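## Task

Scene 1: A free-standing wooden chest with seven shallow drawers sits on the table, and its third drawer from the top contains three small round tea tins. Pull that drawer open and place one tin so it rests entirely on the table top, upright or on its side. When finished, the remaining two tins must still be inside that drawer, all seven drawers must be closed, and the chest must be in its original spot. Nothing may still be in motion at the end, and nothing may count as done only because a hand is holding it there. Release everything and withdraw the hands.

## Robot and tools

Robot: two arms, left_arm and right_arm, facing each other across the table. Both carry an identical five-finger right hand (not mirrored), so every hand number and axis means the same on either arm. The names do not refer to image sides.

World frame: origin on the table top halfway between the two arm bases, z up, table top at z = 0, left_arm's base on the +y side. Reported positions are in metres, orientations as quaternions wxyz, velocities in m/s and rad/s. Printed positions may be slightly off, more so at long reach.

Hand point: a spot fixed to the palm, 0.05 m in front of it, where index pad and thumb tip meet when pinching. Its own axes: +z along the straightened fingers (fingertips reach 0.06-0.07 m past it), +y out of the palm, +x across the palm toward the little finger. The hand extends 0.08 m on the little-finger side; on the thumb side 0.02 m with the thumb in front of the palm, up to 0.09 m otherwise. A wrist bracket on the little-finger side sits 0.03 m beyond the point along +y and 0.11 m across; it can collide.

The row (used by execute_actions and move): exactly 28 numbers, each in [-1, 1], always covering both arms. First 14 for the left side: left_arm/dx, dy, dz, rx, ry, rz, then left_gripper/little, ring, middle, index, thumb_bend, thumb_turn, force_limit, speed. Then the same 14 for right_arm/ and right_gripper/. dx..rz are an offset (not a pose) in the hand point's own axes, counted from the hand point's measured pose at the start of the action (for a call's first action, the pose in the latest result of this scene). 1.0 equals 0.6 m of travel or 180 degrees; rx, ry, rz form a single rotation vector. Every row in an action is measured from that same start pose, not chained. The six finger/thumb numbers are absolute targets: +1 open/straight, -1 closed. thumb_turn +1 puts the thumb beside the palm, -1 opposite the fingers. A pinch is roughly index -0.22, thumb_bend -0.75, thumb_turn -0.57. force_limit maps -1..+1 to about 0..10 N at a fingertip (0..15 N for the two thumb motors) and only stops closing. speed maps -1..+1 to nearly zero..full (full travel 0.6 s); use -0.9 or slower for gentle grips. There is no 'unchanged' value: to keep a hand as is, resend the eight hand numbers last executed, or before any, its hand_measured six plus hand_force_limit and hand_speed.

execute_actions(actions): list of actions; each action is up to 15 rows, one per 1/30 s step; a short table repeats its final row to fill 15 steps (0.5 s). An empty list only returns state and images.

move(target, speed, stop_force, blocking): target is one 28-number row, offsets from the last reported pose. Both hand points travel in straight lines and finish together, over 0.5-10 s (cut off at 10 s). speed: top m/s, 0.002-0.5, default 0.25; turning capped at twice that in rad/s. stop_force: optional newtons, 9-40, shared by both arms; an arm's path ends when its wrist sensor reads that much added push against the motion for two steps, then it backs off two steps and holds. Use it only with slow speed, not when the hand turns, and omit it when pulling off a surface. Not allowed in the first 0.2 s. blocking=false returns after 0.5 s while motion continues; then use wait(0) or stop before other motion commands; it cannot combine with stop_force. The result adds a 'move:' line: done, off_target, moving, held, fault, or contact, plus limits such as paced or held, and each hand point's distance from its target. Paths ignore obstacles and the other arm.

wait(seconds): 0-10, arms keep their last command. stop(): brakes a running move. zoom_image(camera, region): camera is cam_left_wrist or cam_right_wrist (672x504 each), region [x0, y0, x1, y1] pixels, at most 504x504. show_instructions(): reference pages. finished_scene(scene): 1 or 2; ends the scene permanently and reports success.

Motion limits: each step the commanded pose is clipped to within 100 mm and 16 degrees of the measured pose; position wins over orientation if both cannot be met. Large moves may need several actions. Arm motion trails commands by about 0.17 s. 'Hand target' lines show what the controller now drives toward; 'pose unreachable' means a clearance check altered that arm's command.

Hand results: hand_measured, hand_stopped_by (moving, target, force, stalled, fault), hand_load_n (positive pushes finger open) list six motors in send order. A loss of grip shows as loads near 0. A motor only starts when its target changes by 0.01 or more, then locks. Whole-hand wraps work for objects 0.035-0.08 m wide with the thumb turned in front beforehand.

Wrist force/torque lines give sensor readings in the end effector's axes; offsets up to ~4 N, noise up to 2.4 N, saturation near 50 N; 'no reading' at start is normal.

Avoid: forces of 150 N or joint torques at their limits (shoulder/elbow 135 N m, wrists 25.2 N m) which freeze an arm 10 s; pressing firmly past contact with stiff arms; arms touching each other hard; knocking anything off the table; dropping or slamming tins, drawers or the chest; shifting the chest; motors overheating (warning at 70 °C, braking at 85 °C). Occasional small disturbances may nudge loose objects.

Each tool is called after "Request:" as name(argument=value, ...) on one line, values as JSON.

Reference images:

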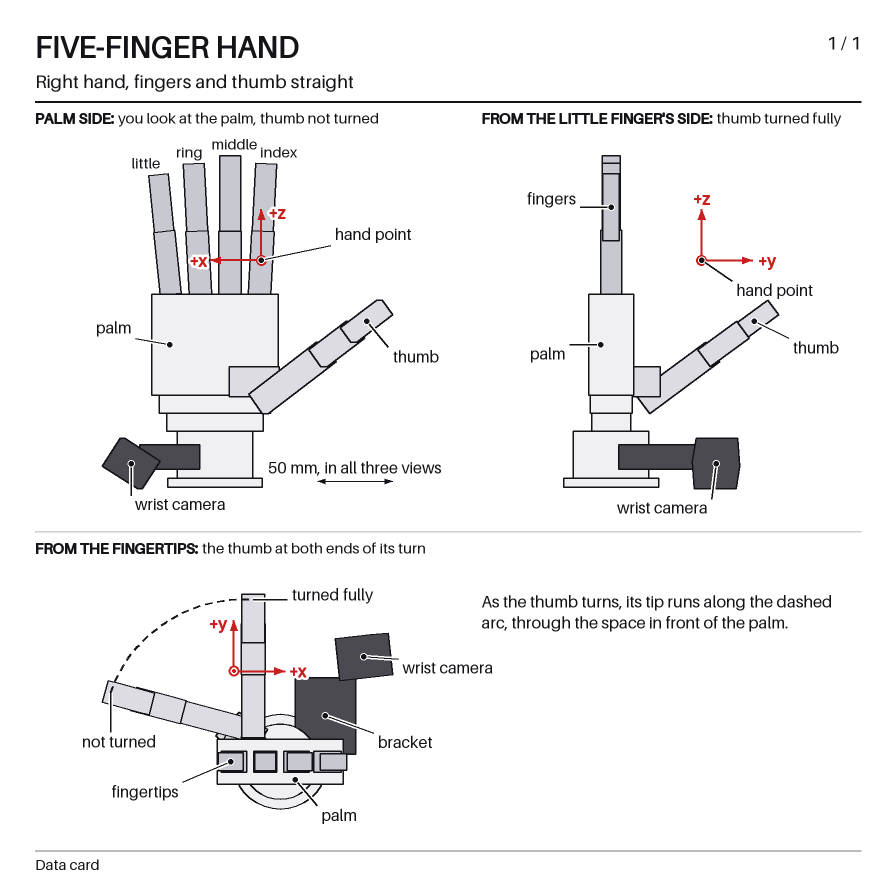

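## Session

Request:
execute_actions(actions=[])

Scene clock: 0.00 s.
left_arm: end_effector_position=(+0.2994, +0.4413, +0.4738) hand_measured=(+1.000, +1.000, +1.000, +1.000, +1.000, +1.000) hand_load_n=(+0.0, +0.0, +0.0, +0.0, +0.0, +0.0) hand_stopped_by=(target, target, target, target, target, target) hand_force_limit=0.00 hand_speed=-0.80 end_effector_quat_wxyz=(+0.002, +0.366, +0.931, -0.006) end_effector_velocity=(+0.000, -0.000, -0.000) end_effector_angular_velocity=(+0.001, -0.001, -0.000) | right_arm: end_effector_position=(+0.2173, -0.3156, +0.4762) hand_measured=(+1.000, +1.000, +1.000, +1.000, +1.000, +1.000) hand_load_n=(+0.0, +0.0, +0.0, +0.0, +0.0, +0.0) hand_stopped_by=(target, target, target, target, target, target) hand_force_limit=0.00 hand_speed=-0.80 end_effector_quat_wxyz=(+0.007, -0.267, +0.964, -0.012) end_effector_velocity=(-0.000, -0.000, +0.000) end_effector_angular_velocity=(-0.000, -0.001, +0.001)
Joint positions: left_arm=[ 0.575 -1.719  1.347  1.932  1.578 -1.881] | right_arm=[-1.212 -1.709  1.328  1.937  1.594 -1.886]
Joint velocities: left_arm=[-0.     0.001 -0.    -0.    -0.001  0.   ] | right_arm=[ 0.    -0.    -0.001  0.001  0.001 -0.   ]
Wrist force (N, on the end effector, along its own x y z axes, offset not removed): no reading
Wrist torque (N m, same axes, about the end effector's origin, offset not removed): no reading
Hand target (left_arm): +0.299, +0.441, +0.474; +0.002, +0.366, +0.931, -0.006
Hand target (right_arm): +0.217, -0.316, +0.476; +0.007, -0.267, +0.964, -0.012

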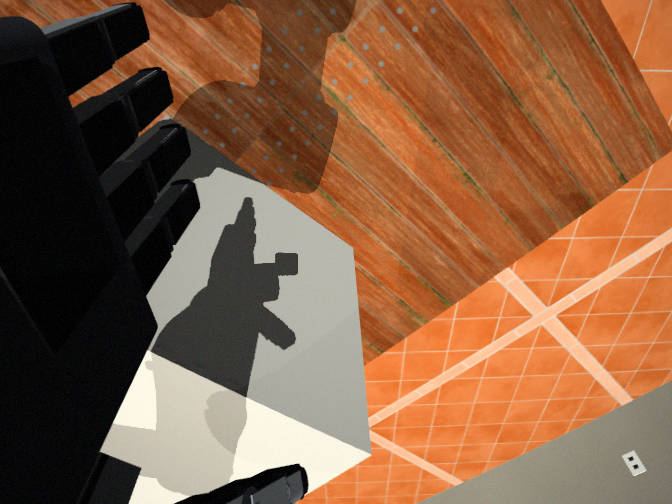

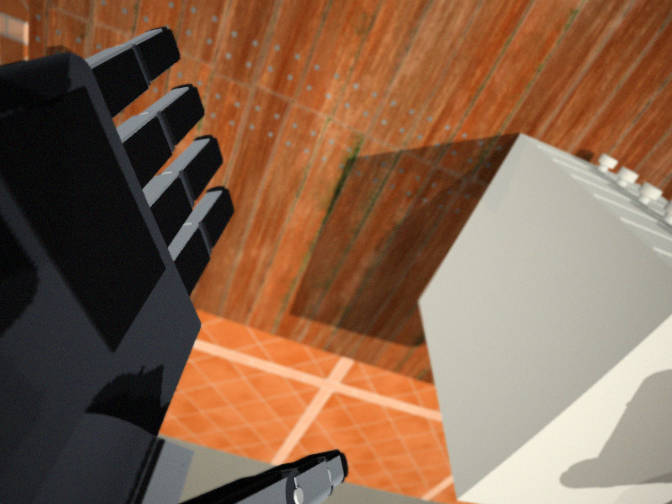

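Request:
move(target=[0,0,0,0,0,0,1,1,1,1,1,1,0,-0.8, 0.339,0.624,0.093,0.610,0.170,-0.610,1,1,1,1,1,1,0,-0.8])

Scene clock: 6.90 s.
left_arm: end_effector_position=(+0.2994, +0.4413, +0.4738) hand_measured=(+1.000, +1.000, +1.000, +1.000, +1.000, +1.000) hand_load_n=(+0.0, +0.0, +0.0, +0.0, +0.0, +0.0) hand_stopped_by=(target, target, target, target, target, target) hand_force_limit=0.00 hand_speed=-0.80 end_effector_quat_wxyz=(+0.002, +0.366, +0.931, -0.006) end_effector_velocity=(+0.000, +0.000, +0.000) end_effector_angular_velocity=(-0.000, -0.001, +0.000) | right_arm: end_effector_position=(+0.0999, -0.2469, +0.4550) hand_measured=(+1.000, +1.000, +1.000, +1.000, +1.000, +1.000) hand_load_n=(+0.0, +0.0, +0.0, +0.0, +0.0, +0.0) hand_stopped_by=(target, target, target, target, target, target) hand_force_limit=0.00 hand_speed=-0.80 end_effector_quat_wxyz=(+0.003, -0.527, +0.788, -0.318) end_effector_velocity=(-0.000, -0.000, +0.000) end_effector_angular_velocity=(+0.000, +0.001, +0.000)
Joint positions: left_arm=[ 0.575 -1.719  1.347  1.932  1.578 -1.881] | right_arm=[-0.226 -1.393  1.203  2.172  2.087 -1.428]
Joint velocities: left_arm=[ 0.     0.    -0.    -0.    -0.001 -0.   ] | right_arm=[ 0.    -0.    -0.     0.    -0.001 -0.   ]
Wrist force (N, on the end effector, along its own x y z axes, offset not removed): left_arm=[1.8 -0.5 -1.4] | right_arm=[-0.1 -1.7 3.3]
Wrist torque (N m, same axes, about the end effector's origin, offset not removed): left_arm=[-0.16 -0.11 0.21] | right_arm=[-0.48 -0.05 0.13]
Hand target (left_arm): +0.299, +0.441, +0.474; +0.002, +0.366, +0.931, -0.006
Hand target (right_arm): +0.100, -0.247, +0.455; +0.003, -0.527, +0.788, -0.318
Off the commanded pose (left_arm): 0.000 m, 0 deg.
Off the commanded pose (right_arm): 0.292 m, 108 deg; position and orientation clipped at the last step of the last action.
move: held (right_arm); limits=paced,held; held on 115 of 175 steps (right_arm), including the last (right_arm)
pose unreachable (right arm): on one or more control steps of this call, first in action 0 (counted from 0), this arm could not follow its commanded pose, so it was not sent that pose on those steps. On the call's last step it was still not sent that pose. It may still have moved: this result reports where it is.
cause: the commanded pose would bring two parts of the arm too close to each other (joints 4 (wrist 1) to 6 (wrist 3) lie between them).
camera_calibration (this result's frames):
cam_left_wrist: T_world_to_cam=[[0.722723, 0.690997, 0.0139183, -0.535174], [0.571138, -0.608459, 0.55098, -0.163509], [0.389194, -0.390257, -0.834402, 0.580544], [0, 0, 0, 1]] pos_world=[0.254224, 0.496876, 0.581946]
cam_right_wrist: T_world_to_cam=[[-0.749507, 0.347744, -0.563305, 0.416419], [0.270308, 0.937513, 0.219095, 0.102664], [0.604295, 0.0119476, -0.796671, 0.434627], [0, 0, 0, 1]] pos_world=[0.0217152, -0.246249, 0.558332]

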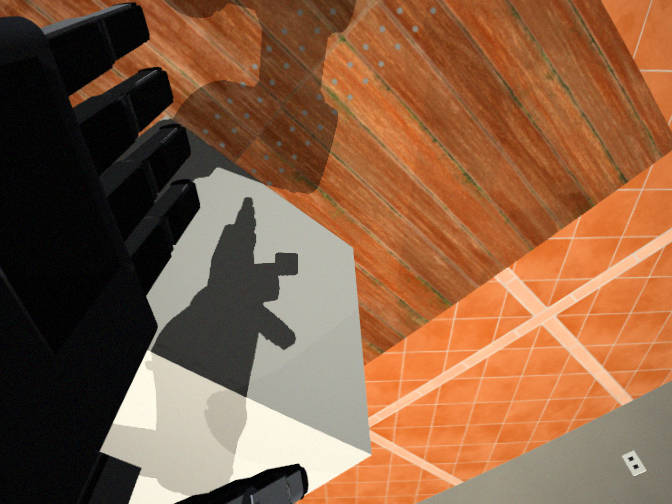

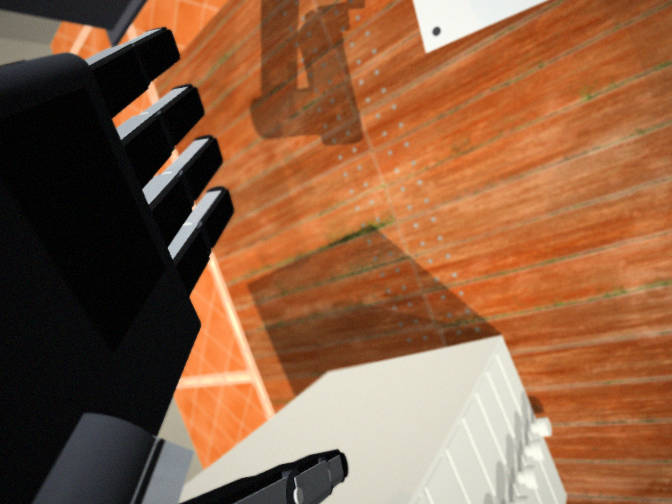

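Request:
move(target=[0,0,0,0,0,0,1,1,1,1,1,1,0,-0.8, -0.331,0.374,-0.258,-0.118,-0.141,0.410,1,1,1,1,1,1,0,-0.8])

Scene clock: 15.37 s.
left_arm: end_effector_position=(+0.2994, +0.4413, +0.4738) hand_measured=(+1.000, +1.000, +1.000, +1.000, +1.000, +1.000) hand_load_n=(+0.0, +0.0, +0.0, +0.0, +0.0, +0.0) hand_stopped_by=(target, target, target, target, target, target) hand_force_limit=0.00 hand_speed=-0.80 end_effector_quat_wxyz=(+0.002, +0.366, +0.931, -0.006) end_effector_velocity=(+0.000, -0.000, -0.000) end_effector_angular_velocity=(+0.000, +0.001, +0.000) | right_arm: end_effector_position=(-0.0496, +0.0440, +0.3987) hand_measured=(+1.000, +1.000, +1.000, +1.000, +1.000, +1.000) hand_load_n=(+0.0, +0.0, +0.0, +0.0, +0.0, +0.0) hand_stopped_by=(target, target, target, target, target, target) hand_force_limit=0.00 hand_speed=-0.80 end_effector_quat_wxyz=(+0.248, -0.030, +0.968, +0.007) end_effector_velocity=(-0.005, +0.013, -0.001) end_effector_angular_velocity=(+0.043, -0.063, -0.137)
Joint positions: left_arm=[ 0.575 -1.719  1.347  1.932  1.578 -1.881] | right_arm=[ 0.325 -0.808  0.48   1.972  2.067  0.148]
Joint velocities: left_arm=[-0.     0.001  0.    -0.001  0.    -0.   ] | right_arm=[ 0.038  0.13  -0.179  0.117  0.057  0.205]
Wrist force (N, on the end effector, along its own x y z axes, offset not removed): left_arm=[-1.0 0.1 1.0] | right_arm=[-0.5 -2.1 3.5]
Wrist torque (N m, same axes, about the end effector's origin, offset not removed): left_arm=[-0.30 0.13 0.00] | right_arm=[-0.55 0.04 0.07]
Hand target (left_arm): +0.299, +0.441, +0.474; +0.002, +0.366, +0.931, -0.006
Hand target (right_arm): -0.050, +0.046, +0.399; +0.253, -0.018, +0.967, +0.007
Off the commanded pose (left_arm): 0.000 m, 0 deg.
Off the commanded pose (right_arm): 0.006 m, 4 deg.
move: moving (right_arm; no rest 5 s after the path's end); limits=paced
camera_calibration (this result's frames):
cam_left_wrist: T_world_to_cam=[[0.722724, 0.690997, 0.013918, -0.535174], [0.571138, -0.608459, 0.55098, -0.163509], [0.389194, -0.390257, -0.834402, 0.580544], [0, 0, 0, 1]] pos_world=[0.254224, 0.496876, 0.581946]
cam_right_wrist: T_world_to_cam=[[0.0733804, 0.996114, 0.048704, -0.0601626], [0.467588, -0.0774989, 0.880543, -0.326652], [0.880896, -0.0418412, -0.471458, 0.363063], [0, 0, 0, 1]] pos_world=[-0.162667, 0.0498046, 0.461731]

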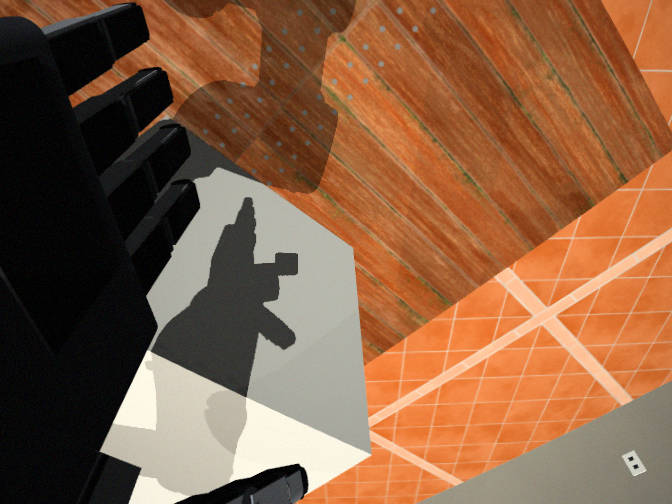

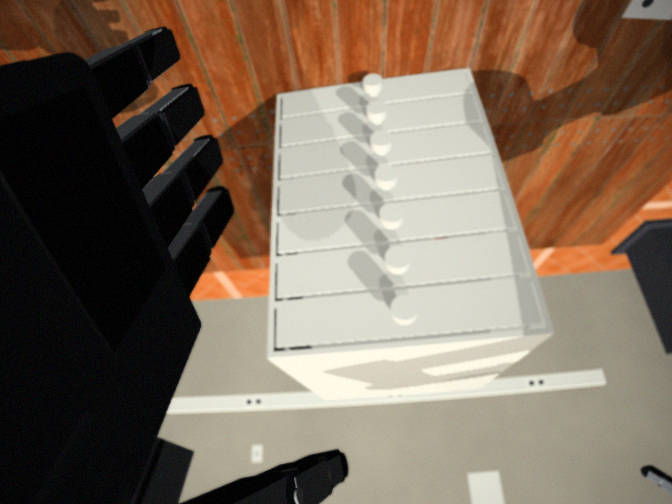

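Request:
move(target=[0.203,-0.394,0.117,0.140,-0.486,0.139,1,1,1,0.4,0,-0.57,0,0, 0,-0.3,0,0,0,0,1,1,1,1,1,1,0,-0.8])

Request:
move(target=[0.277,-0.065,0.436,0,0,0,1,1,1,0.4,0,-0.57,0,0, 0,0,0,0,0,0,1,1,1,1,1,1,0,-0.8], speed=0.15)

Scene clock: 21.80 s.
left_arm: end_effector_position=(+0.0509, +0.3515, +0.4054) hand_measured=(+1.000, +1.000, +1.000, +0.400, +0.000, -0.570) hand_load_n=(+0.0, +0.0, +0.0, +0.0, +0.0, +0.0) hand_stopped_by=(target, target, target, target, target, target) hand_force_limit=0.00 hand_speed=0.00 end_effector_quat_wxyz=(+0.343, +0.646, +0.331, -0.596) end_effector_velocity=(-0.001, +0.000, +0.000) end_effector_angular_velocity=(-0.027, -0.027, -0.000) | right_arm: end_effector_position=(-0.0382, -0.1356, +0.3995) hand_measured=(+1.000, +1.000, +1.000, +1.000, +1.000, +1.000) hand_load_n=(+0.0, +0.0, +0.0, +0.0, +0.0, +0.0) hand_stopped_by=(target, target, target, target, target, target) hand_force_limit=0.00 hand_speed=-0.80 end_effector_quat_wxyz=(+0.248, -0.030, +0.968, +0.007) end_effector_velocity=(-0.000, -0.000, -0.000) end_effector_angular_velocity=(-0.001, +0.001, +0.000)
Joint positions: left_arm=[ 0.542 -2.611  2.335  0.385  2.622 -1.426] | right_arm=[ 0.384 -1.326  1.278  1.724  2.062  0.215]
Joint velocities: left_arm=[-0.004 -0.01   0.01  -0.018 -0.005  0.022] | right_arm=[ 0.    -0.    -0.     0.001 -0.001 -0.   ]
Wrist force (N, on the end effector, along its own x y z axes, offset not removed): left_arm=[0.3 0.3 0.7] | right_arm=[0.5 -3.1 0.3]
Wrist torque (N m, same axes, about the end effector's origin, offset not removed): left_arm=[-0.18 0.01 0.15] | right_arm=[-0.48 -0.12 0.08]
Hand target (left_arm): +0.051, +0.351, +0.405; +0.345, +0.647, +0.329, -0.595
Hand target (right_arm): -0.038, -0.136, +0.399; +0.248, -0.030, +0.968, +0.007
Off the commanded pose (left_arm): 0.002 m, 48 deg; orientation clipped at the last step of the last action.
Off the commanded pose (right_arm): 0.000 m, 0 deg.
move: off_target (left_arm); limits=paced
camera_calibration (this result's frames):
cam_left_wrist: T_world_to_cam=[[0.843467, -0.525844, 0.109775, 0.0900733], [0.183216, 0.473712, 0.861411, -0.525014], [-0.50497, -0.706459, 0.495904, 0.202525], [0, 0, 0, 1]] pos_world=[0.122486, 0.439145, 0.341932]
cam_right_wrist: T_world_to_cam=[[0.0733951, 0.996116, 0.0486381, 0.117896], [0.467747, -0.0774551, 0.880462, -0.34652], [0.88081, -0.0418713, -0.471615, 0.34591], [0, 0, 0, 1]] pos_world=[-0.15125, -0.129795, 0.4625]

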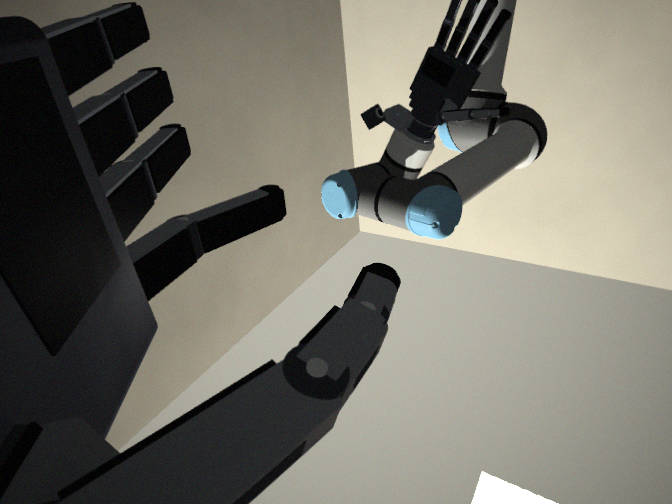

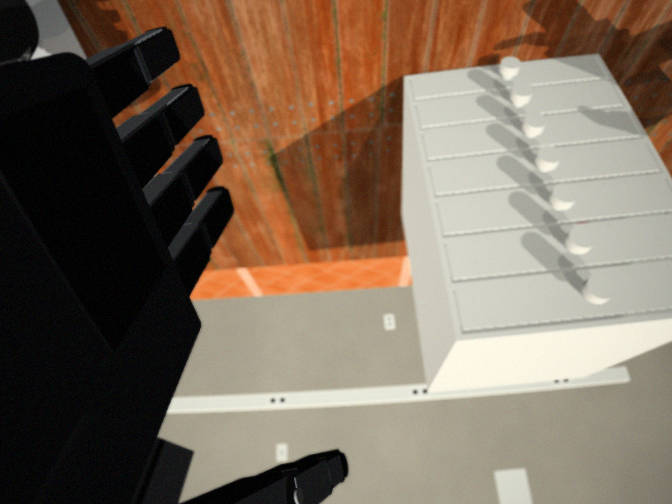

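Scene clock: 24.17 s.
left_arm: end_effector_position=(-0.0405, +0.2439, +0.3000) hand_measured=(+1.000, +1.000, +1.000, +0.400, +0.000, -0.570) hand_load_n=(+0.0, +0.0, +0.0, +0.0, +0.0, +0.0) hand_stopped_by=(target, target, target, target, target, target) hand_force_limit=0.00 hand_speed=0.00 end_effector_quat_wxyz=(+0.233, +0.707, +0.211, -0.633) end_effector_velocity=(-0.000, -0.000, -0.000) end_effector_angular_velocity=(+0.001, -0.000, -0.000) | right_arm: end_effector_position=(-0.0382, -0.1356, +0.3995) hand_measured=(+1.000, +1.000, +1.000, +1.000, +1.000, +1.000) hand_load_n=(+0.0, +0.0, +0.0, +0.0, +0.0, +0.0) hand_stopped_by=(target, target, target, target, target, target) hand_force_limit=0.00 hand_speed=-0.80 end_effector_quat_wxyz=(+0.248, -0.030, +0.968, +0.007) end_effector_velocity=(-0.000, +0.000, -0.000) end_effector_angular_velocity=(+0.001, +0.002, -0.000)
Joint positions: left_arm=[-0.331 -2.485  2.574  0.016  2.103 -1.455] | right_arm=[ 0.384 -1.326  1.278  1.724  2.062  0.215]
Joint velocities: left_arm=[-0.     0.001 -0.     0.     0.    -0.   ] | right_arm=[ 0.    -0.     0.    -0.001 -0.002  0.   ]
Wrist force (N, on the end effector, along its own x y z axes, offset not removed): left_arm=[-0.4 0.2 -0.3] | right_arm=[0.8 -1.2 2.1]
Wrist torque (N m, same axes, about the end effector's origin, offset not removed): left_arm=[-0.13 0.18 0.11] | right_arm=[-0.30 -0.15 0.21]
Hand target (left_arm): -0.041, +0.244, +0.300; +0.233, +0.707, +0.211, -0.633
Hand target (right_arm): -0.038, -0.136, +0.399; +0.248, -0.030, +0.968, +0.007
Off the commanded pose (left_arm): 0.136 m, 20 deg; position and orientation clipped at the last step of the last action.
Off the commanded pose (right_arm): 0.000 m, 0 deg.
move: held (left_arm); limits=paced,held; held on 28 of 71 steps (left_arm), including the last (left_arm)
pose unreachable (left arm): on one or more control steps of this call, first in action 0 (counted from 0), this arm could not follow its commanded pose, so it was not sent that pose on those steps. On the call's last step it was still not sent that pose. It may still have moved: this result reports where it is.
cause: the commanded pose would bring two parts of the arm too close to each other (joints 3 (elbow) to 5 (wrist 2) lie between them).
camera_calibration (this result's frames):
cam_left_wrist: T_world_to_cam=[[0.604357, -0.787232, 0.122548, 0.172448], [0.304897, 0.37064, 0.877305, -0.34115], [-0.736064, -0.492841, 0.464024, 0.0807148], [0, 0, 0, 1]] pos_world=[0.059207, 0.30198, 0.240706]
cam_right_wrist: T_world_to_cam=[[0.0733949, 0.996116, 0.0486381, 0.117897], [0.467747, -0.077455, 0.880462, -0.34652], [0.88081, -0.0418711, -0.471615, 0.34591], [0, 0, 0, 1]] pos_world=[-0.15125, -0.129795, 0.4625]

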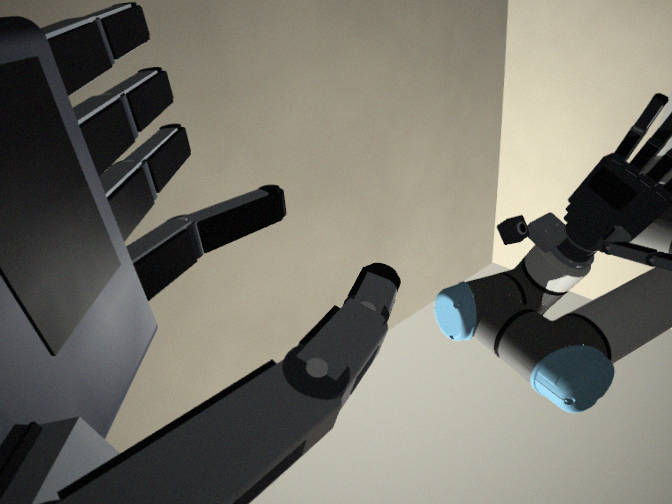

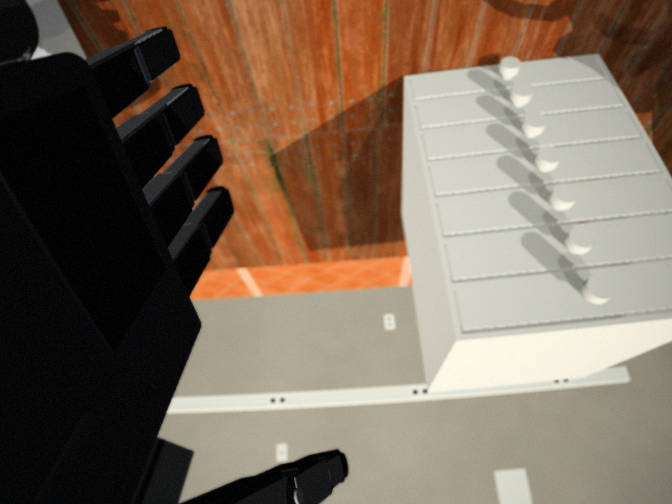

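Request:
move(target=[0,0.173,0.047,-0.378,0,0,1,1,1,0.4,0,-0.57,0,0, 0,0,0,0,0,0,1,1,1,1,1,1,0,-0.8], speed=0.1)

Scene clock: 31.10 s.
left_arm: end_effector_position=(-0.0058, +0.1625, +0.3035) hand_measured=(+1.000, +1.000, +1.000, +0.400, +0.000, -0.570) hand_load_n=(+0.0, +0.0, +0.0, +0.0, +0.0, +0.0) hand_stopped_by=(target, target, target, target, target, target) hand_force_limit=0.00 hand_speed=0.00 end_effector_quat_wxyz=(+0.379, +0.652, +0.305, -0.582) end_effector_velocity=(-0.000, +0.000, +0.000) end_effector_angular_velocity=(-0.001, +0.001, -0.001) | right_arm: end_effector_position=(-0.0382, -0.1356, +0.3995) hand_measured=(+1.000, +1.000, +1.000, +1.000, +1.000, +1.000) hand_load_n=(+0.0, +0.0, +0.0, +0.0, +0.0, +0.0) hand_stopped_by=(target, target, target, target, target, target) hand_force_limit=0.00 hand_speed=-0.80 end_effector_quat_wxyz=(+0.248, -0.030, +0.968, +0.007) end_effector_velocity=(+0.000, -0.000, +0.000) end_effector_angular_velocity=(-0.000, -0.000, -0.001)
Joint positions: left_arm=[-0.738 -2.498  2.612 -0.077  1.326 -1.441] | right_arm=[ 0.384 -1.326  1.278  1.724  2.062  0.215]
Joint velocities: left_arm=[-0.    -0.    -0.    -0.     0.001  0.   ] | right_arm=[-0.    -0.     0.     0.001 -0.     0.   ]
Wrist force (N, on the end effector, along its own x y z axes, offset not removed): left_arm=[-0.7 -1.3 0.3] | right_arm=[0.1 -2.4 2.2]
Wrist torque (N m, same axes, about the end effector's origin, offset not removed): left_arm=[-0.43 0.10 0.07] | right_arm=[-0.49 -0.09 0.14]
Hand target (left_arm): -0.006, +0.163, +0.303; +0.378, +0.652, +0.305, -0.582
Hand target (right_arm): -0.038, -0.136, +0.399; +0.248, -0.030, +0.968, +0.007
Off the commanded pose (left_arm): 0.019 m, 47 deg; orientation clipped at the last step of the last action.
Off the commanded pose (right_arm): 0.000 m, 0 deg.
move: held (left_arm); limits=paced,held; held on 11 of 188 steps (left_arm), including the last (left_arm)
pose unreachable (left arm): on one or more control steps of this call, first in action 0 (counted from 0), this arm could not follow its commanded pose, so it was not sent that pose on those steps. On the call's last step it was still not sent that pose. It may still have moved: this result reports where it is.
cause: the commanded pose would bring two parts of the arm too close to each other (joints 3 (elbow) to 5 (wrist 2) lie between them).
camera_calibration (this result's frames):
cam_left_wrist: T_world_to_cam=[[0.841178, -0.503693, 0.196755, 0.0197294], [0.121076, 0.530044, 0.839282, -0.340116], [-0.527029, -0.682163, 0.506847, 0.0835352], [0, 0, 0, 1]] pos_world=[0.0686094, 0.247199, 0.239232]
cam_right_wrist: T_world_to_cam=[[0.0733948, 0.996116, 0.0486384, 0.117896], [0.467747, -0.0774552, 0.880462, -0.34652], [0.88081, -0.0418708, -0.471615, 0.34591], [0, 0, 0, 1]] pos_world=[-0.15125, -0.129795, 0.4625]

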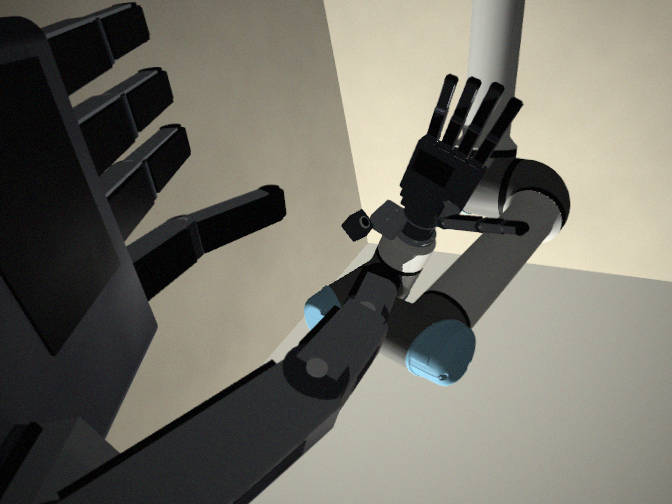

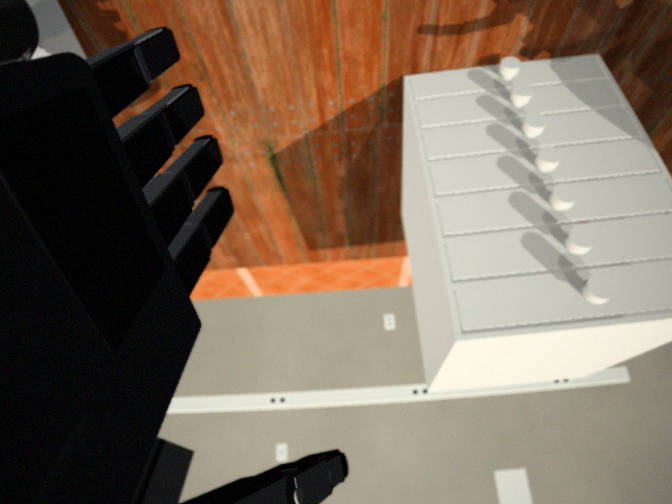

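Request:
move(target=[-0.3,-0.1,-0.25,0,0.4,0,1,1,1,1,1,1,0,0, 0,0,0,0,0,0,1,1,1,1,1,1,0,-0.8], speed=0.2)

Scene clock: 39.40 s.
left_arm: end_effector_position=(-0.0005, +0.3281, +0.4789) hand_measured=(+1.000, +1.000, +1.000, +1.000, +1.000, +1.000) hand_load_n=(+0.0, +0.0, +0.0, +0.0, +0.0, +0.0) hand_stopped_by=(target, target, target, target, target, target) hand_force_limit=0.00 hand_speed=0.00 end_effector_quat_wxyz=(+0.020, +0.893, +0.306, -0.330) end_effector_velocity=(+0.000, +0.001, +0.001) end_effector_angular_velocity=(+0.217, -0.127, +0.010) | right_arm: end_effector_position=(-0.0382, -0.1356, +0.3995) hand_measured=(+1.000, +1.000, +1.000, +1.000, +1.000, +1.000) hand_load_n=(+0.0, +0.0, +0.0, +0.0, +0.0, +0.0) hand_stopped_by=(target, target, target, target, target, target) hand_force_limit=0.00 hand_speed=-0.80 end_effector_quat_wxyz=(+0.248, -0.030, +0.968, +0.007) end_effector_velocity=(-0.000, +0.000, -0.000) end_effector_angular_velocity=(-0.000, +0.002, -0.000)
Joint positions: left_arm=[-0.44  -2.153  1.614  1.554  1.972 -1.281] | right_arm=[ 0.384 -1.326  1.278  1.724  2.062  0.215]
Joint velocities: left_arm=[-0.151  0.106 -0.114  0.204 -0.09  -0.144] | right_arm=[ 0.     0.    -0.001  0.    -0.002  0.   ]
Wrist force (N, on the end effector, along its own x y z axes, offset not removed): left_arm=[0.0 0.2 0.3] | right_arm=[-0.7 -3.4 2.2]
Wrist torque (N m, same axes, about the end effector's origin, offset not removed): left_arm=[-0.21 0.03 0.13] | right_arm=[-0.60 0.08 0.05]
Hand target (left_arm): -0.000, +0.328, +0.479; +0.007, +0.896, +0.313, -0.314
Hand target (right_arm): -0.038, -0.136, +0.399; +0.248, -0.030, +0.968, +0.007
Off the commanded pose (left_arm): 0.001 m, 36 deg; orientation clipped at the last step of the last action.
Off the commanded pose (right_arm): 0.000 m, 0 deg.
move: moving (left_arm; no rest 5 s after the path's end); limits=paced
camera_calibration (this result's frames):
cam_left_wrist: T_world_to_cam=[[0.537612, -0.83561, -0.112826, 0.321204], [-0.219966, -0.268162, 0.937925, -0.361219], [-0.813995, -0.479422, -0.327973, 0.443548], [0, 0, 0, 1]] pos_world=[0.108908, 0.384183, 0.520508]
cam_right_wrist: T_world_to_cam=[[0.0733945, 0.996116, 0.0486384, 0.117896], [0.467747, -0.0774551, 0.880462, -0.34652], [0.88081, -0.0418706, -0.471615, 0.34591], [0, 0, 0, 1]] pos_world=[-0.15125, -0.129795, 0.4625]

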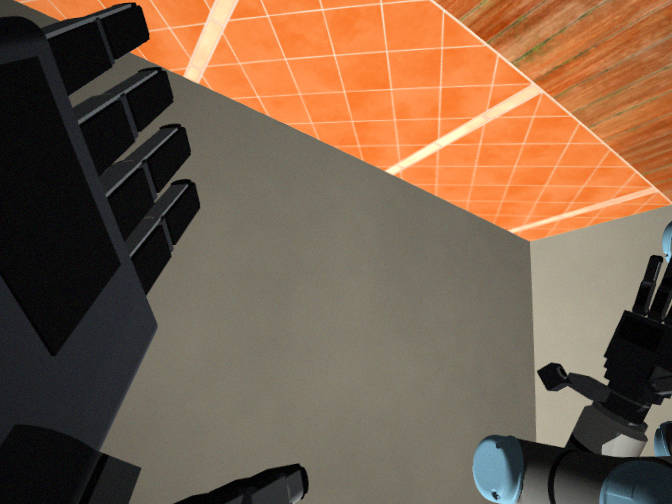

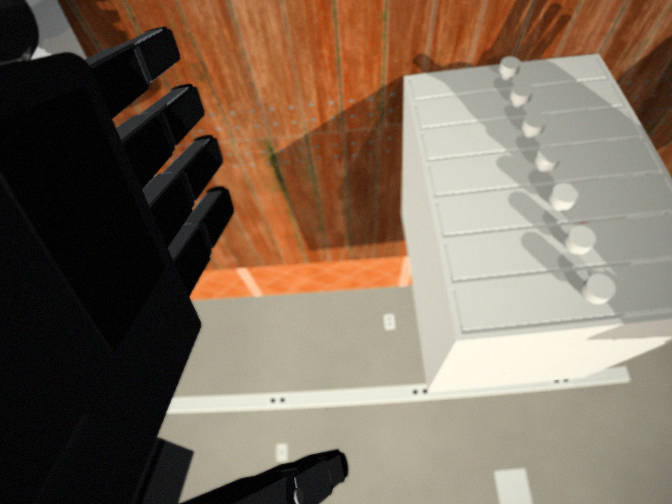

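Request:
move(target=[0,0,0,0,0,0,1,1,1,1,1,1,0,0, -0.06,0.133,0.222,-0.349,0.424,0.589,1,1,1,0.4,0,-0.57,0,0], speed=0.1)

Scene clock: 50.13 s.
left_arm: end_effector_position=(-0.0004, +0.3282, +0.4789) hand_measured=(+1.000, +1.000, +1.000, +1.000, +1.000, +1.000) hand_load_n=(+0.0, +0.0, +0.0, +0.0, +0.0, +0.0) hand_stopped_by=(target, target, target, target, target, target) hand_force_limit=0.00 hand_speed=0.00 end_effector_quat_wxyz=(+0.015, +0.894, +0.309, -0.324) end_effector_velocity=(-0.000, +0.000, +0.000) end_effector_angular_velocity=(+0.000, +0.001, -0.001) | right_arm: end_effector_position=(+0.0329, -0.0685, +0.3213) hand_measured=(+1.000, +1.000, +1.000, +0.400, +0.000, -0.570) hand_load_n=(+0.0, +0.0, +0.0, +0.0, +0.0, +0.0) hand_stopped_by=(target, target, target, target, target, target) hand_force_limit=0.00 hand_speed=0.00 end_effector_quat_wxyz=(-0.308, +0.484, +0.653, +0.494) end_effector_velocity=(+0.000, +0.000, -0.001) end_effector_angular_velocity=(+0.008, +0.007, -0.005)
Joint positions: left_arm=[-0.461 -2.15   1.607  1.566  1.959 -1.302] | right_arm=[-0.004 -1.839  2.018  0.149  1.517  1.178]
Joint velocities: left_arm=[ 0.003  0.001  0.    -0.     0.003  0.003] | right_arm=[ 0.002 -0.001  0.005 -0.013  0.004  0.01 ]
Wrist force (N, on the end effector, along its own x y z axes, offset not removed): left_arm=[0.2 -1.6 -0.4] | right_arm=[-1.0 -2.3 3.5]
Wrist torque (N m, same axes, about the end effector's origin, offset not removed): left_arm=[-0.39 0.07 0.15] | right_arm=[-0.52 0.00 0.06]
Hand target (left_arm): -0.000, +0.328, +0.479; +0.015, +0.894, +0.309, -0.324
Hand target (right_arm): +0.033, -0.068, +0.321; -0.309, +0.485, +0.652, +0.494
Off the commanded pose (left_arm): 0.000 m, 1 deg.
Off the commanded pose (right_arm): 0.034 m, 31 deg.
move: off_target (right_arm; path cut at 10 s)
camera_calibration (this result's frames):
cam_left_wrist: T_world_to_cam=[[0.539844, -0.833234, -0.11954, 0.323683], [-0.227423, -0.281104, 0.932341, -0.354312], [-0.810461, -0.476133, -0.341249, 0.448901], [0, 0, 0, 1]] pos_world=[0.108499, 0.383841, 0.522219]
cam_right_wrist: T_world_to_cam=[[0.977438, 0.0149085, 0.210694, -0.0993696], [0.139257, -0.795494, -0.589743, 0.128293], [0.158814, 0.605778, -0.779622, 0.416315], [0, 0, 0, 1]] pos_world=[0.0131453, -0.148657, 0.421166]

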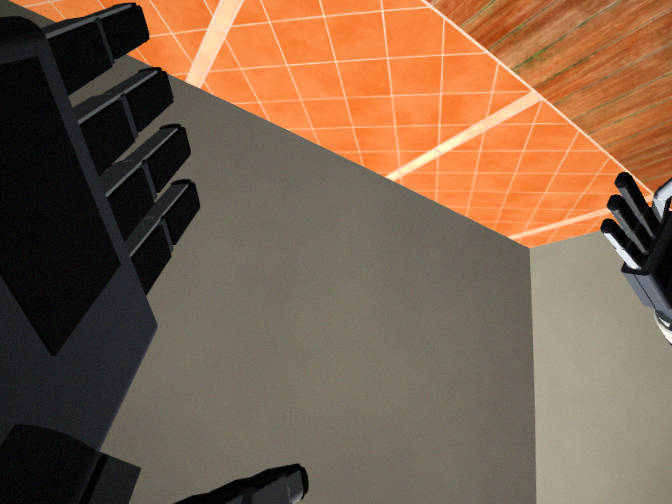

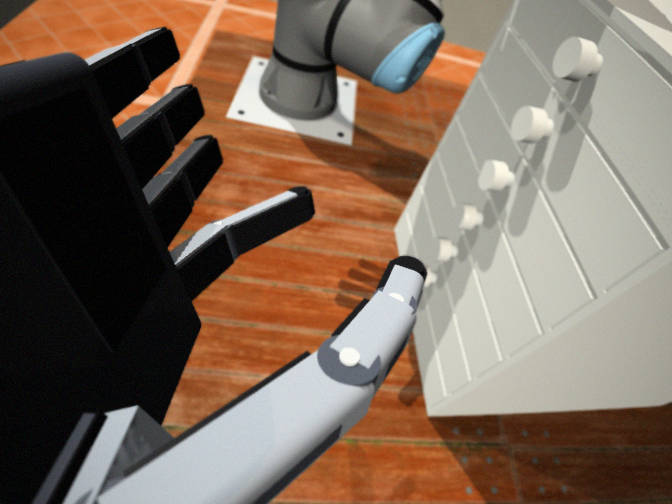

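Request:
move(target=[0,0,0,0,0,0,1,1,1,1,1,1,0,0, -0.1,0.03,0.21,-0.0745,0.0905,0.126,1,1,1,0.4,0,-0.57,0,0], speed=0.1)

Scene clock: 53.50 s.
left_arm: end_effector_position=(-0.0004, +0.3282, +0.4789) hand_measured=(+1.000, +1.000, +1.000, +1.000, +1.000, +1.000) hand_load_n=(+0.0, +0.0, +0.0, +0.0, +0.0, +0.0) hand_stopped_by=(target, target, target, target, target, target) hand_force_limit=0.00 hand_speed=0.00 end_effector_quat_wxyz=(+0.015, +0.894, +0.309, -0.324) end_effector_velocity=(-0.000, +0.000, +0.000) end_effector_angular_velocity=(-0.001, +0.001, -0.000) | right_arm: end_effector_position=(+0.0797, +0.0312, +0.2342) hand_measured=(+1.000, +1.000, +1.000, +0.400, +0.000, -0.570) hand_load_n=(+0.0, +0.0, +0.0, +0.0, +0.0, +0.0) hand_stopped_by=(target, target, target, target, target, target) hand_force_limit=0.00 hand_speed=0.00 end_effector_quat_wxyz=(-0.429, +0.560, +0.435, +0.559) end_effector_velocity=(+0.001, +0.002, -0.001) end_effector_angular_velocity=(+0.008, +0.004, -0.006)
Joint positions: left_arm=[-0.461 -2.15   1.607  1.566  1.959 -1.301] | right_arm=[ 0.005 -1.521  2.119 -0.592  1.698  1.567]
Joint velocities: left_arm=[-0.    -0.001  0.    -0.001  0.001 -0.   ] | right_arm=[ 0.001  0.008 -0.001 -0.014  0.007  0.005]
Wrist force (N, on the end effector, along its own x y z axes, offset not removed): left_arm=[-0.1 -1.1 -1.5] | right_arm=[-0.4 -1.2 3.1]
Wrist torque (N m, same axes, about the end effector's origin, offset not removed): left_arm=[-0.18 0.22 0.05] | right_arm=[-0.47 -0.02 0.20]
Hand target (left_arm): -0.000, +0.328, +0.479; +0.015, +0.894, +0.309, -0.324
Hand target (right_arm): +0.080, +0.031, +0.234; -0.429, +0.561, +0.434, +0.559
Off the commanded pose (left_arm): 0.000 m, 0 deg.
Off the commanded pose (right_arm): 0.000 m, 0 deg.
move: done
camera_calibration (this result's frames):
cam_left_wrist: T_world_to_cam=[[0.539844, -0.833233, -0.119549, 0.323685], [-0.227431, -0.281118, 0.932335, -0.354297], [-0.810459, -0.476126, -0.341262, 0.448902], [0, 0, 0, 1]] pos_world=[0.108499, 0.38384, 0.522213]
cam_right_wrist: T_world_to_cam=[[0.962936, -0.231846, -0.137849, -0.0378238], [-0.241144, -0.510987, -0.825071, 0.226243], [0.12085, 0.827732, -0.547956, 0.222471], [0, 0, 0, 1]] pos_world=[0.0640932, -0.0773086, 0.303356]

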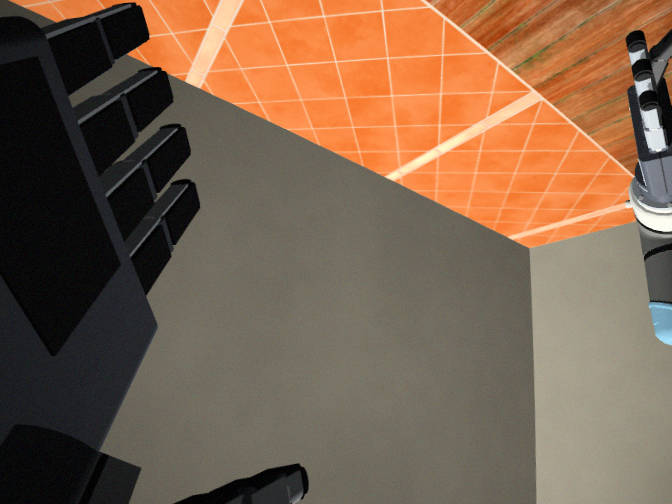

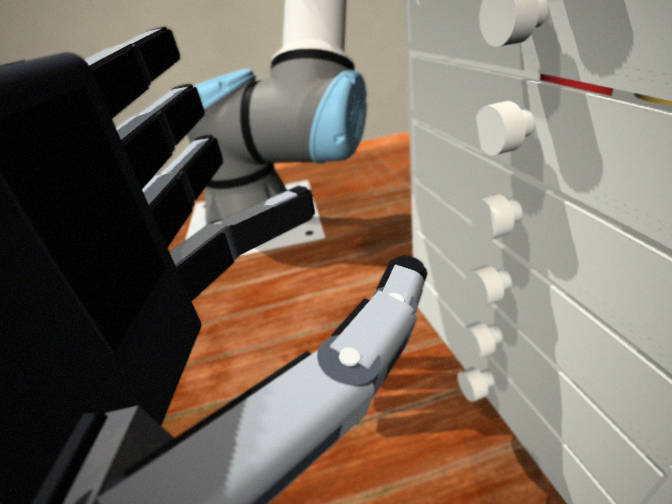

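Request:
move(target=[0,0,0,0,0,0,1,1,1,1,1,1,0,0, 0.003,0.05,0.158,0,0,0,1,1,1,0.4,0,-0.57,0,0], speed=0.1)

Scene clock: 55.40 s.
left_arm: end_effector_position=(-0.0004, +0.3282, +0.4789) hand_measured=(+1.000, +1.000, +1.000, +1.000, +1.000, +1.000) hand_load_n=(+0.0, +0.0, +0.0, +0.0, +0.0, +0.0) hand_stopped_by=(target, target, target, target, target, target) hand_force_limit=0.00 hand_speed=0.00 end_effector_quat_wxyz=(+0.015, +0.894, +0.309, -0.324) end_effector_velocity=(-0.000, -0.000, -0.001) end_effector_angular_velocity=(+0.003, -0.002, +0.000) | right_arm: end_effector_position=(+0.1326, +0.1150, +0.2355) hand_measured=(+1.000, +1.000, +1.000, +0.400, +0.000, -0.570) hand_load_n=(+0.0, +0.0, +0.0, +0.0, +0.0, +0.0) hand_stopped_by=(target, target, target, target, target, target) hand_force_limit=0.00 hand_speed=0.00 end_effector_quat_wxyz=(-0.429, +0.560, +0.435, +0.559) end_effector_velocity=(+0.001, +0.002, +0.000) end_effector_angular_velocity=(+0.001, +0.000, +0.000)
Joint positions: left_arm=[-0.461 -2.15   1.607  1.566  1.959 -1.301] | right_arm=[-0.093 -1.35   1.915 -0.559  1.601  1.566]
Joint velocities: left_arm=[ 0.     0.002  0.     0.001 -0.    -0.   ] | right_arm=[-0.001  0.004 -0.006  0.001 -0.002  0.   ]
Wrist force (N, on the end effector, along its own x y z axes, offset not removed): left_arm=[-1.2 -0.1 0.1] | right_arm=[0.7 -2.8 3.6]
Wrist torque (N m, same axes, about the end effector's origin, offset not removed): left_arm=[-0.16 0.31 0.04] | right_arm=[-0.62 -0.17 0.19]
Hand target (left_arm): -0.000, +0.328, +0.479; +0.015, +0.894, +0.309, -0.324
Hand target (right_arm): +0.133, +0.115, +0.235; -0.429, +0.560, +0.435, +0.559
Off the commanded pose (left_arm): 0.000 m, 0 deg.
Off the commanded pose (right_arm): 0.000 m, 0 deg.
move: done
camera_calibration (this result's frames):
cam_left_wrist: T_world_to_cam=[[0.539845, -0.833232, -0.119549, 0.323685], [-0.227431, -0.281119, 0.932334, -0.354296], [-0.810458, -0.476126, -0.341263, 0.448903], [0, 0, 0, 1]] pos_world=[0.108499, 0.38384, 0.522213]
cam_right_wrist: T_world_to_cam=[[0.96298, -0.231845, -0.137542, -0.069253], [-0.240883, -0.511009, -0.825134, 0.282882], [0.121018, 0.827719, -0.547938, 0.147329], [0, 0, 0, 1]] pos_world=[0.117001, 0.00655198, 0.304618]

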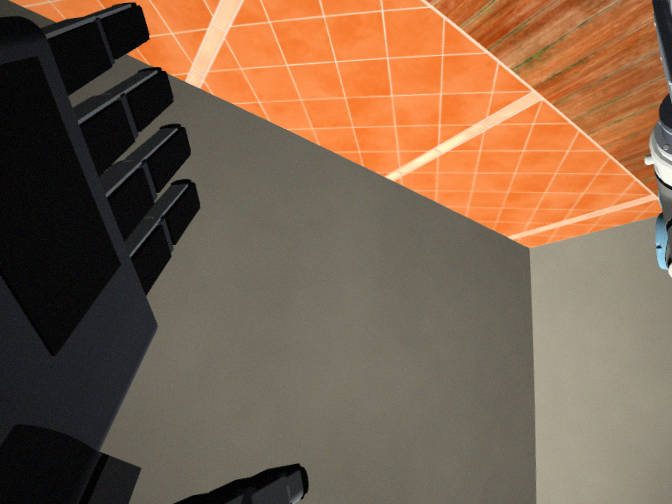

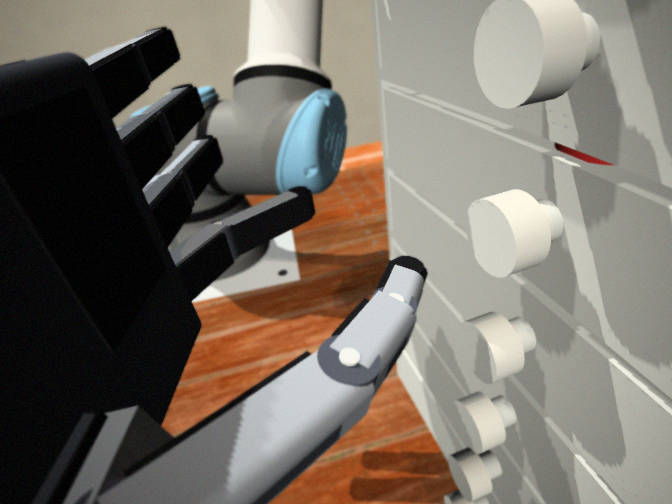

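Request:
move(target=[0,0,0,0,0,0,1,1,1,1,1,1,0,0, -0.003,0.07,-0.003,0,0,0,1,1,1,0.5,0.2,-0.57,0,0], speed=0.04)

Scene clock: 57.03 s.
left_arm: end_effector_position=(-0.0004, +0.3282, +0.4789) hand_measured=(+1.000, +1.000, +1.000, +1.000, +1.000, +1.000) hand_load_n=(+0.0, +0.0, +0.0, +0.0, +0.0, +0.0) hand_stopped_by=(target, target, target, target, target, target) hand_force_limit=0.00 hand_speed=0.00 end_effector_quat_wxyz=(+0.015, +0.894, +0.309, -0.324) end_effector_velocity=(+0.000, +0.000, +0.000) end_effector_angular_velocity=(-0.000, -0.000, +0.000) | right_arm: end_effector_position=(+0.1726, +0.1027, +0.2340) hand_measured=(+1.000, +1.000, +1.000, +0.500, +0.200, -0.570) hand_load_n=(+0.0, +0.0, +0.0, +0.0, +0.0, +0.0) hand_stopped_by=(target, target, target, target, target, target) hand_force_limit=0.00 hand_speed=0.00 end_effector_quat_wxyz=(-0.429, +0.560, +0.435, +0.559) end_effector_velocity=(+0.003, -0.000, +0.000) end_effector_angular_velocity=(+0.000, -0.000, +0.000)
Joint positions: left_arm=[-0.461 -2.15   1.607  1.566  1.959 -1.301] | right_arm=[-0.193 -1.379  1.955 -0.571  1.501  1.565]
Joint velocities: left_arm=[-0.    -0.001 -0.     0.001 -0.    -0.   ] | right_arm=[-0.006 -0.001  0.001 -0.    -0.007 -0.   ]
Wrist force (N, on the end effector, along its own x y z axes, offset not removed): left_arm=[-1.7 -0.5 0.0] | right_arm=[0.2 -2.1 3.5]
Wrist torque (N m, same axes, about the end effector's origin, offset not removed): left_arm=[-0.22 0.29 -0.07] | right_arm=[-0.50 -0.16 0.09]
Hand target (left_arm): -0.000, +0.328, +0.479; +0.015, +0.894, +0.309, -0.324
Hand target (right_arm): +0.173, +0.103, +0.234; -0.429, +0.560, +0.435, +0.559
Off the commanded pose (left_arm): 0.000 m, 0 deg.
Off the commanded pose (right_arm): 0.000 m, 0 deg.
move: done
camera_calibration (this result's frames):
cam_left_wrist: T_world_to_cam=[[0.539845, -0.833232, -0.119549, 0.323685], [-0.227431, -0.281119, 0.932334, -0.354296], [-0.810458, -0.476126, -0.341264, 0.448903], [0, 0, 0, 1]] pos_world=[0.108499, 0.38384, 0.522213]
cam_right_wrist: T_world_to_cam=[[0.962998, -0.231961, -0.137221, -0.110829], [-0.240682, -0.511065, -0.825158, 0.284955], [0.121275, 0.827651, -0.547983, 0.151855], [0, 0, 0, 1]] pos_world=[0.156896, -0.00576106, 0.303139]

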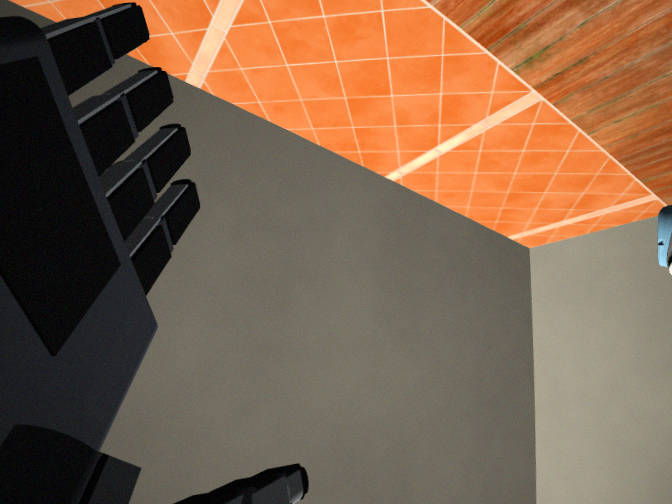

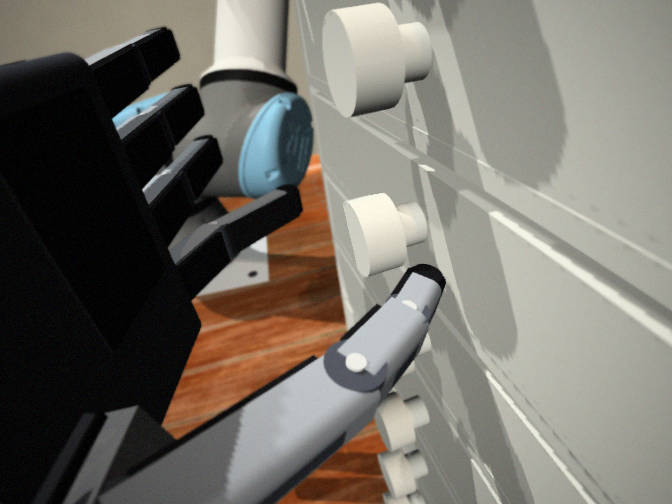

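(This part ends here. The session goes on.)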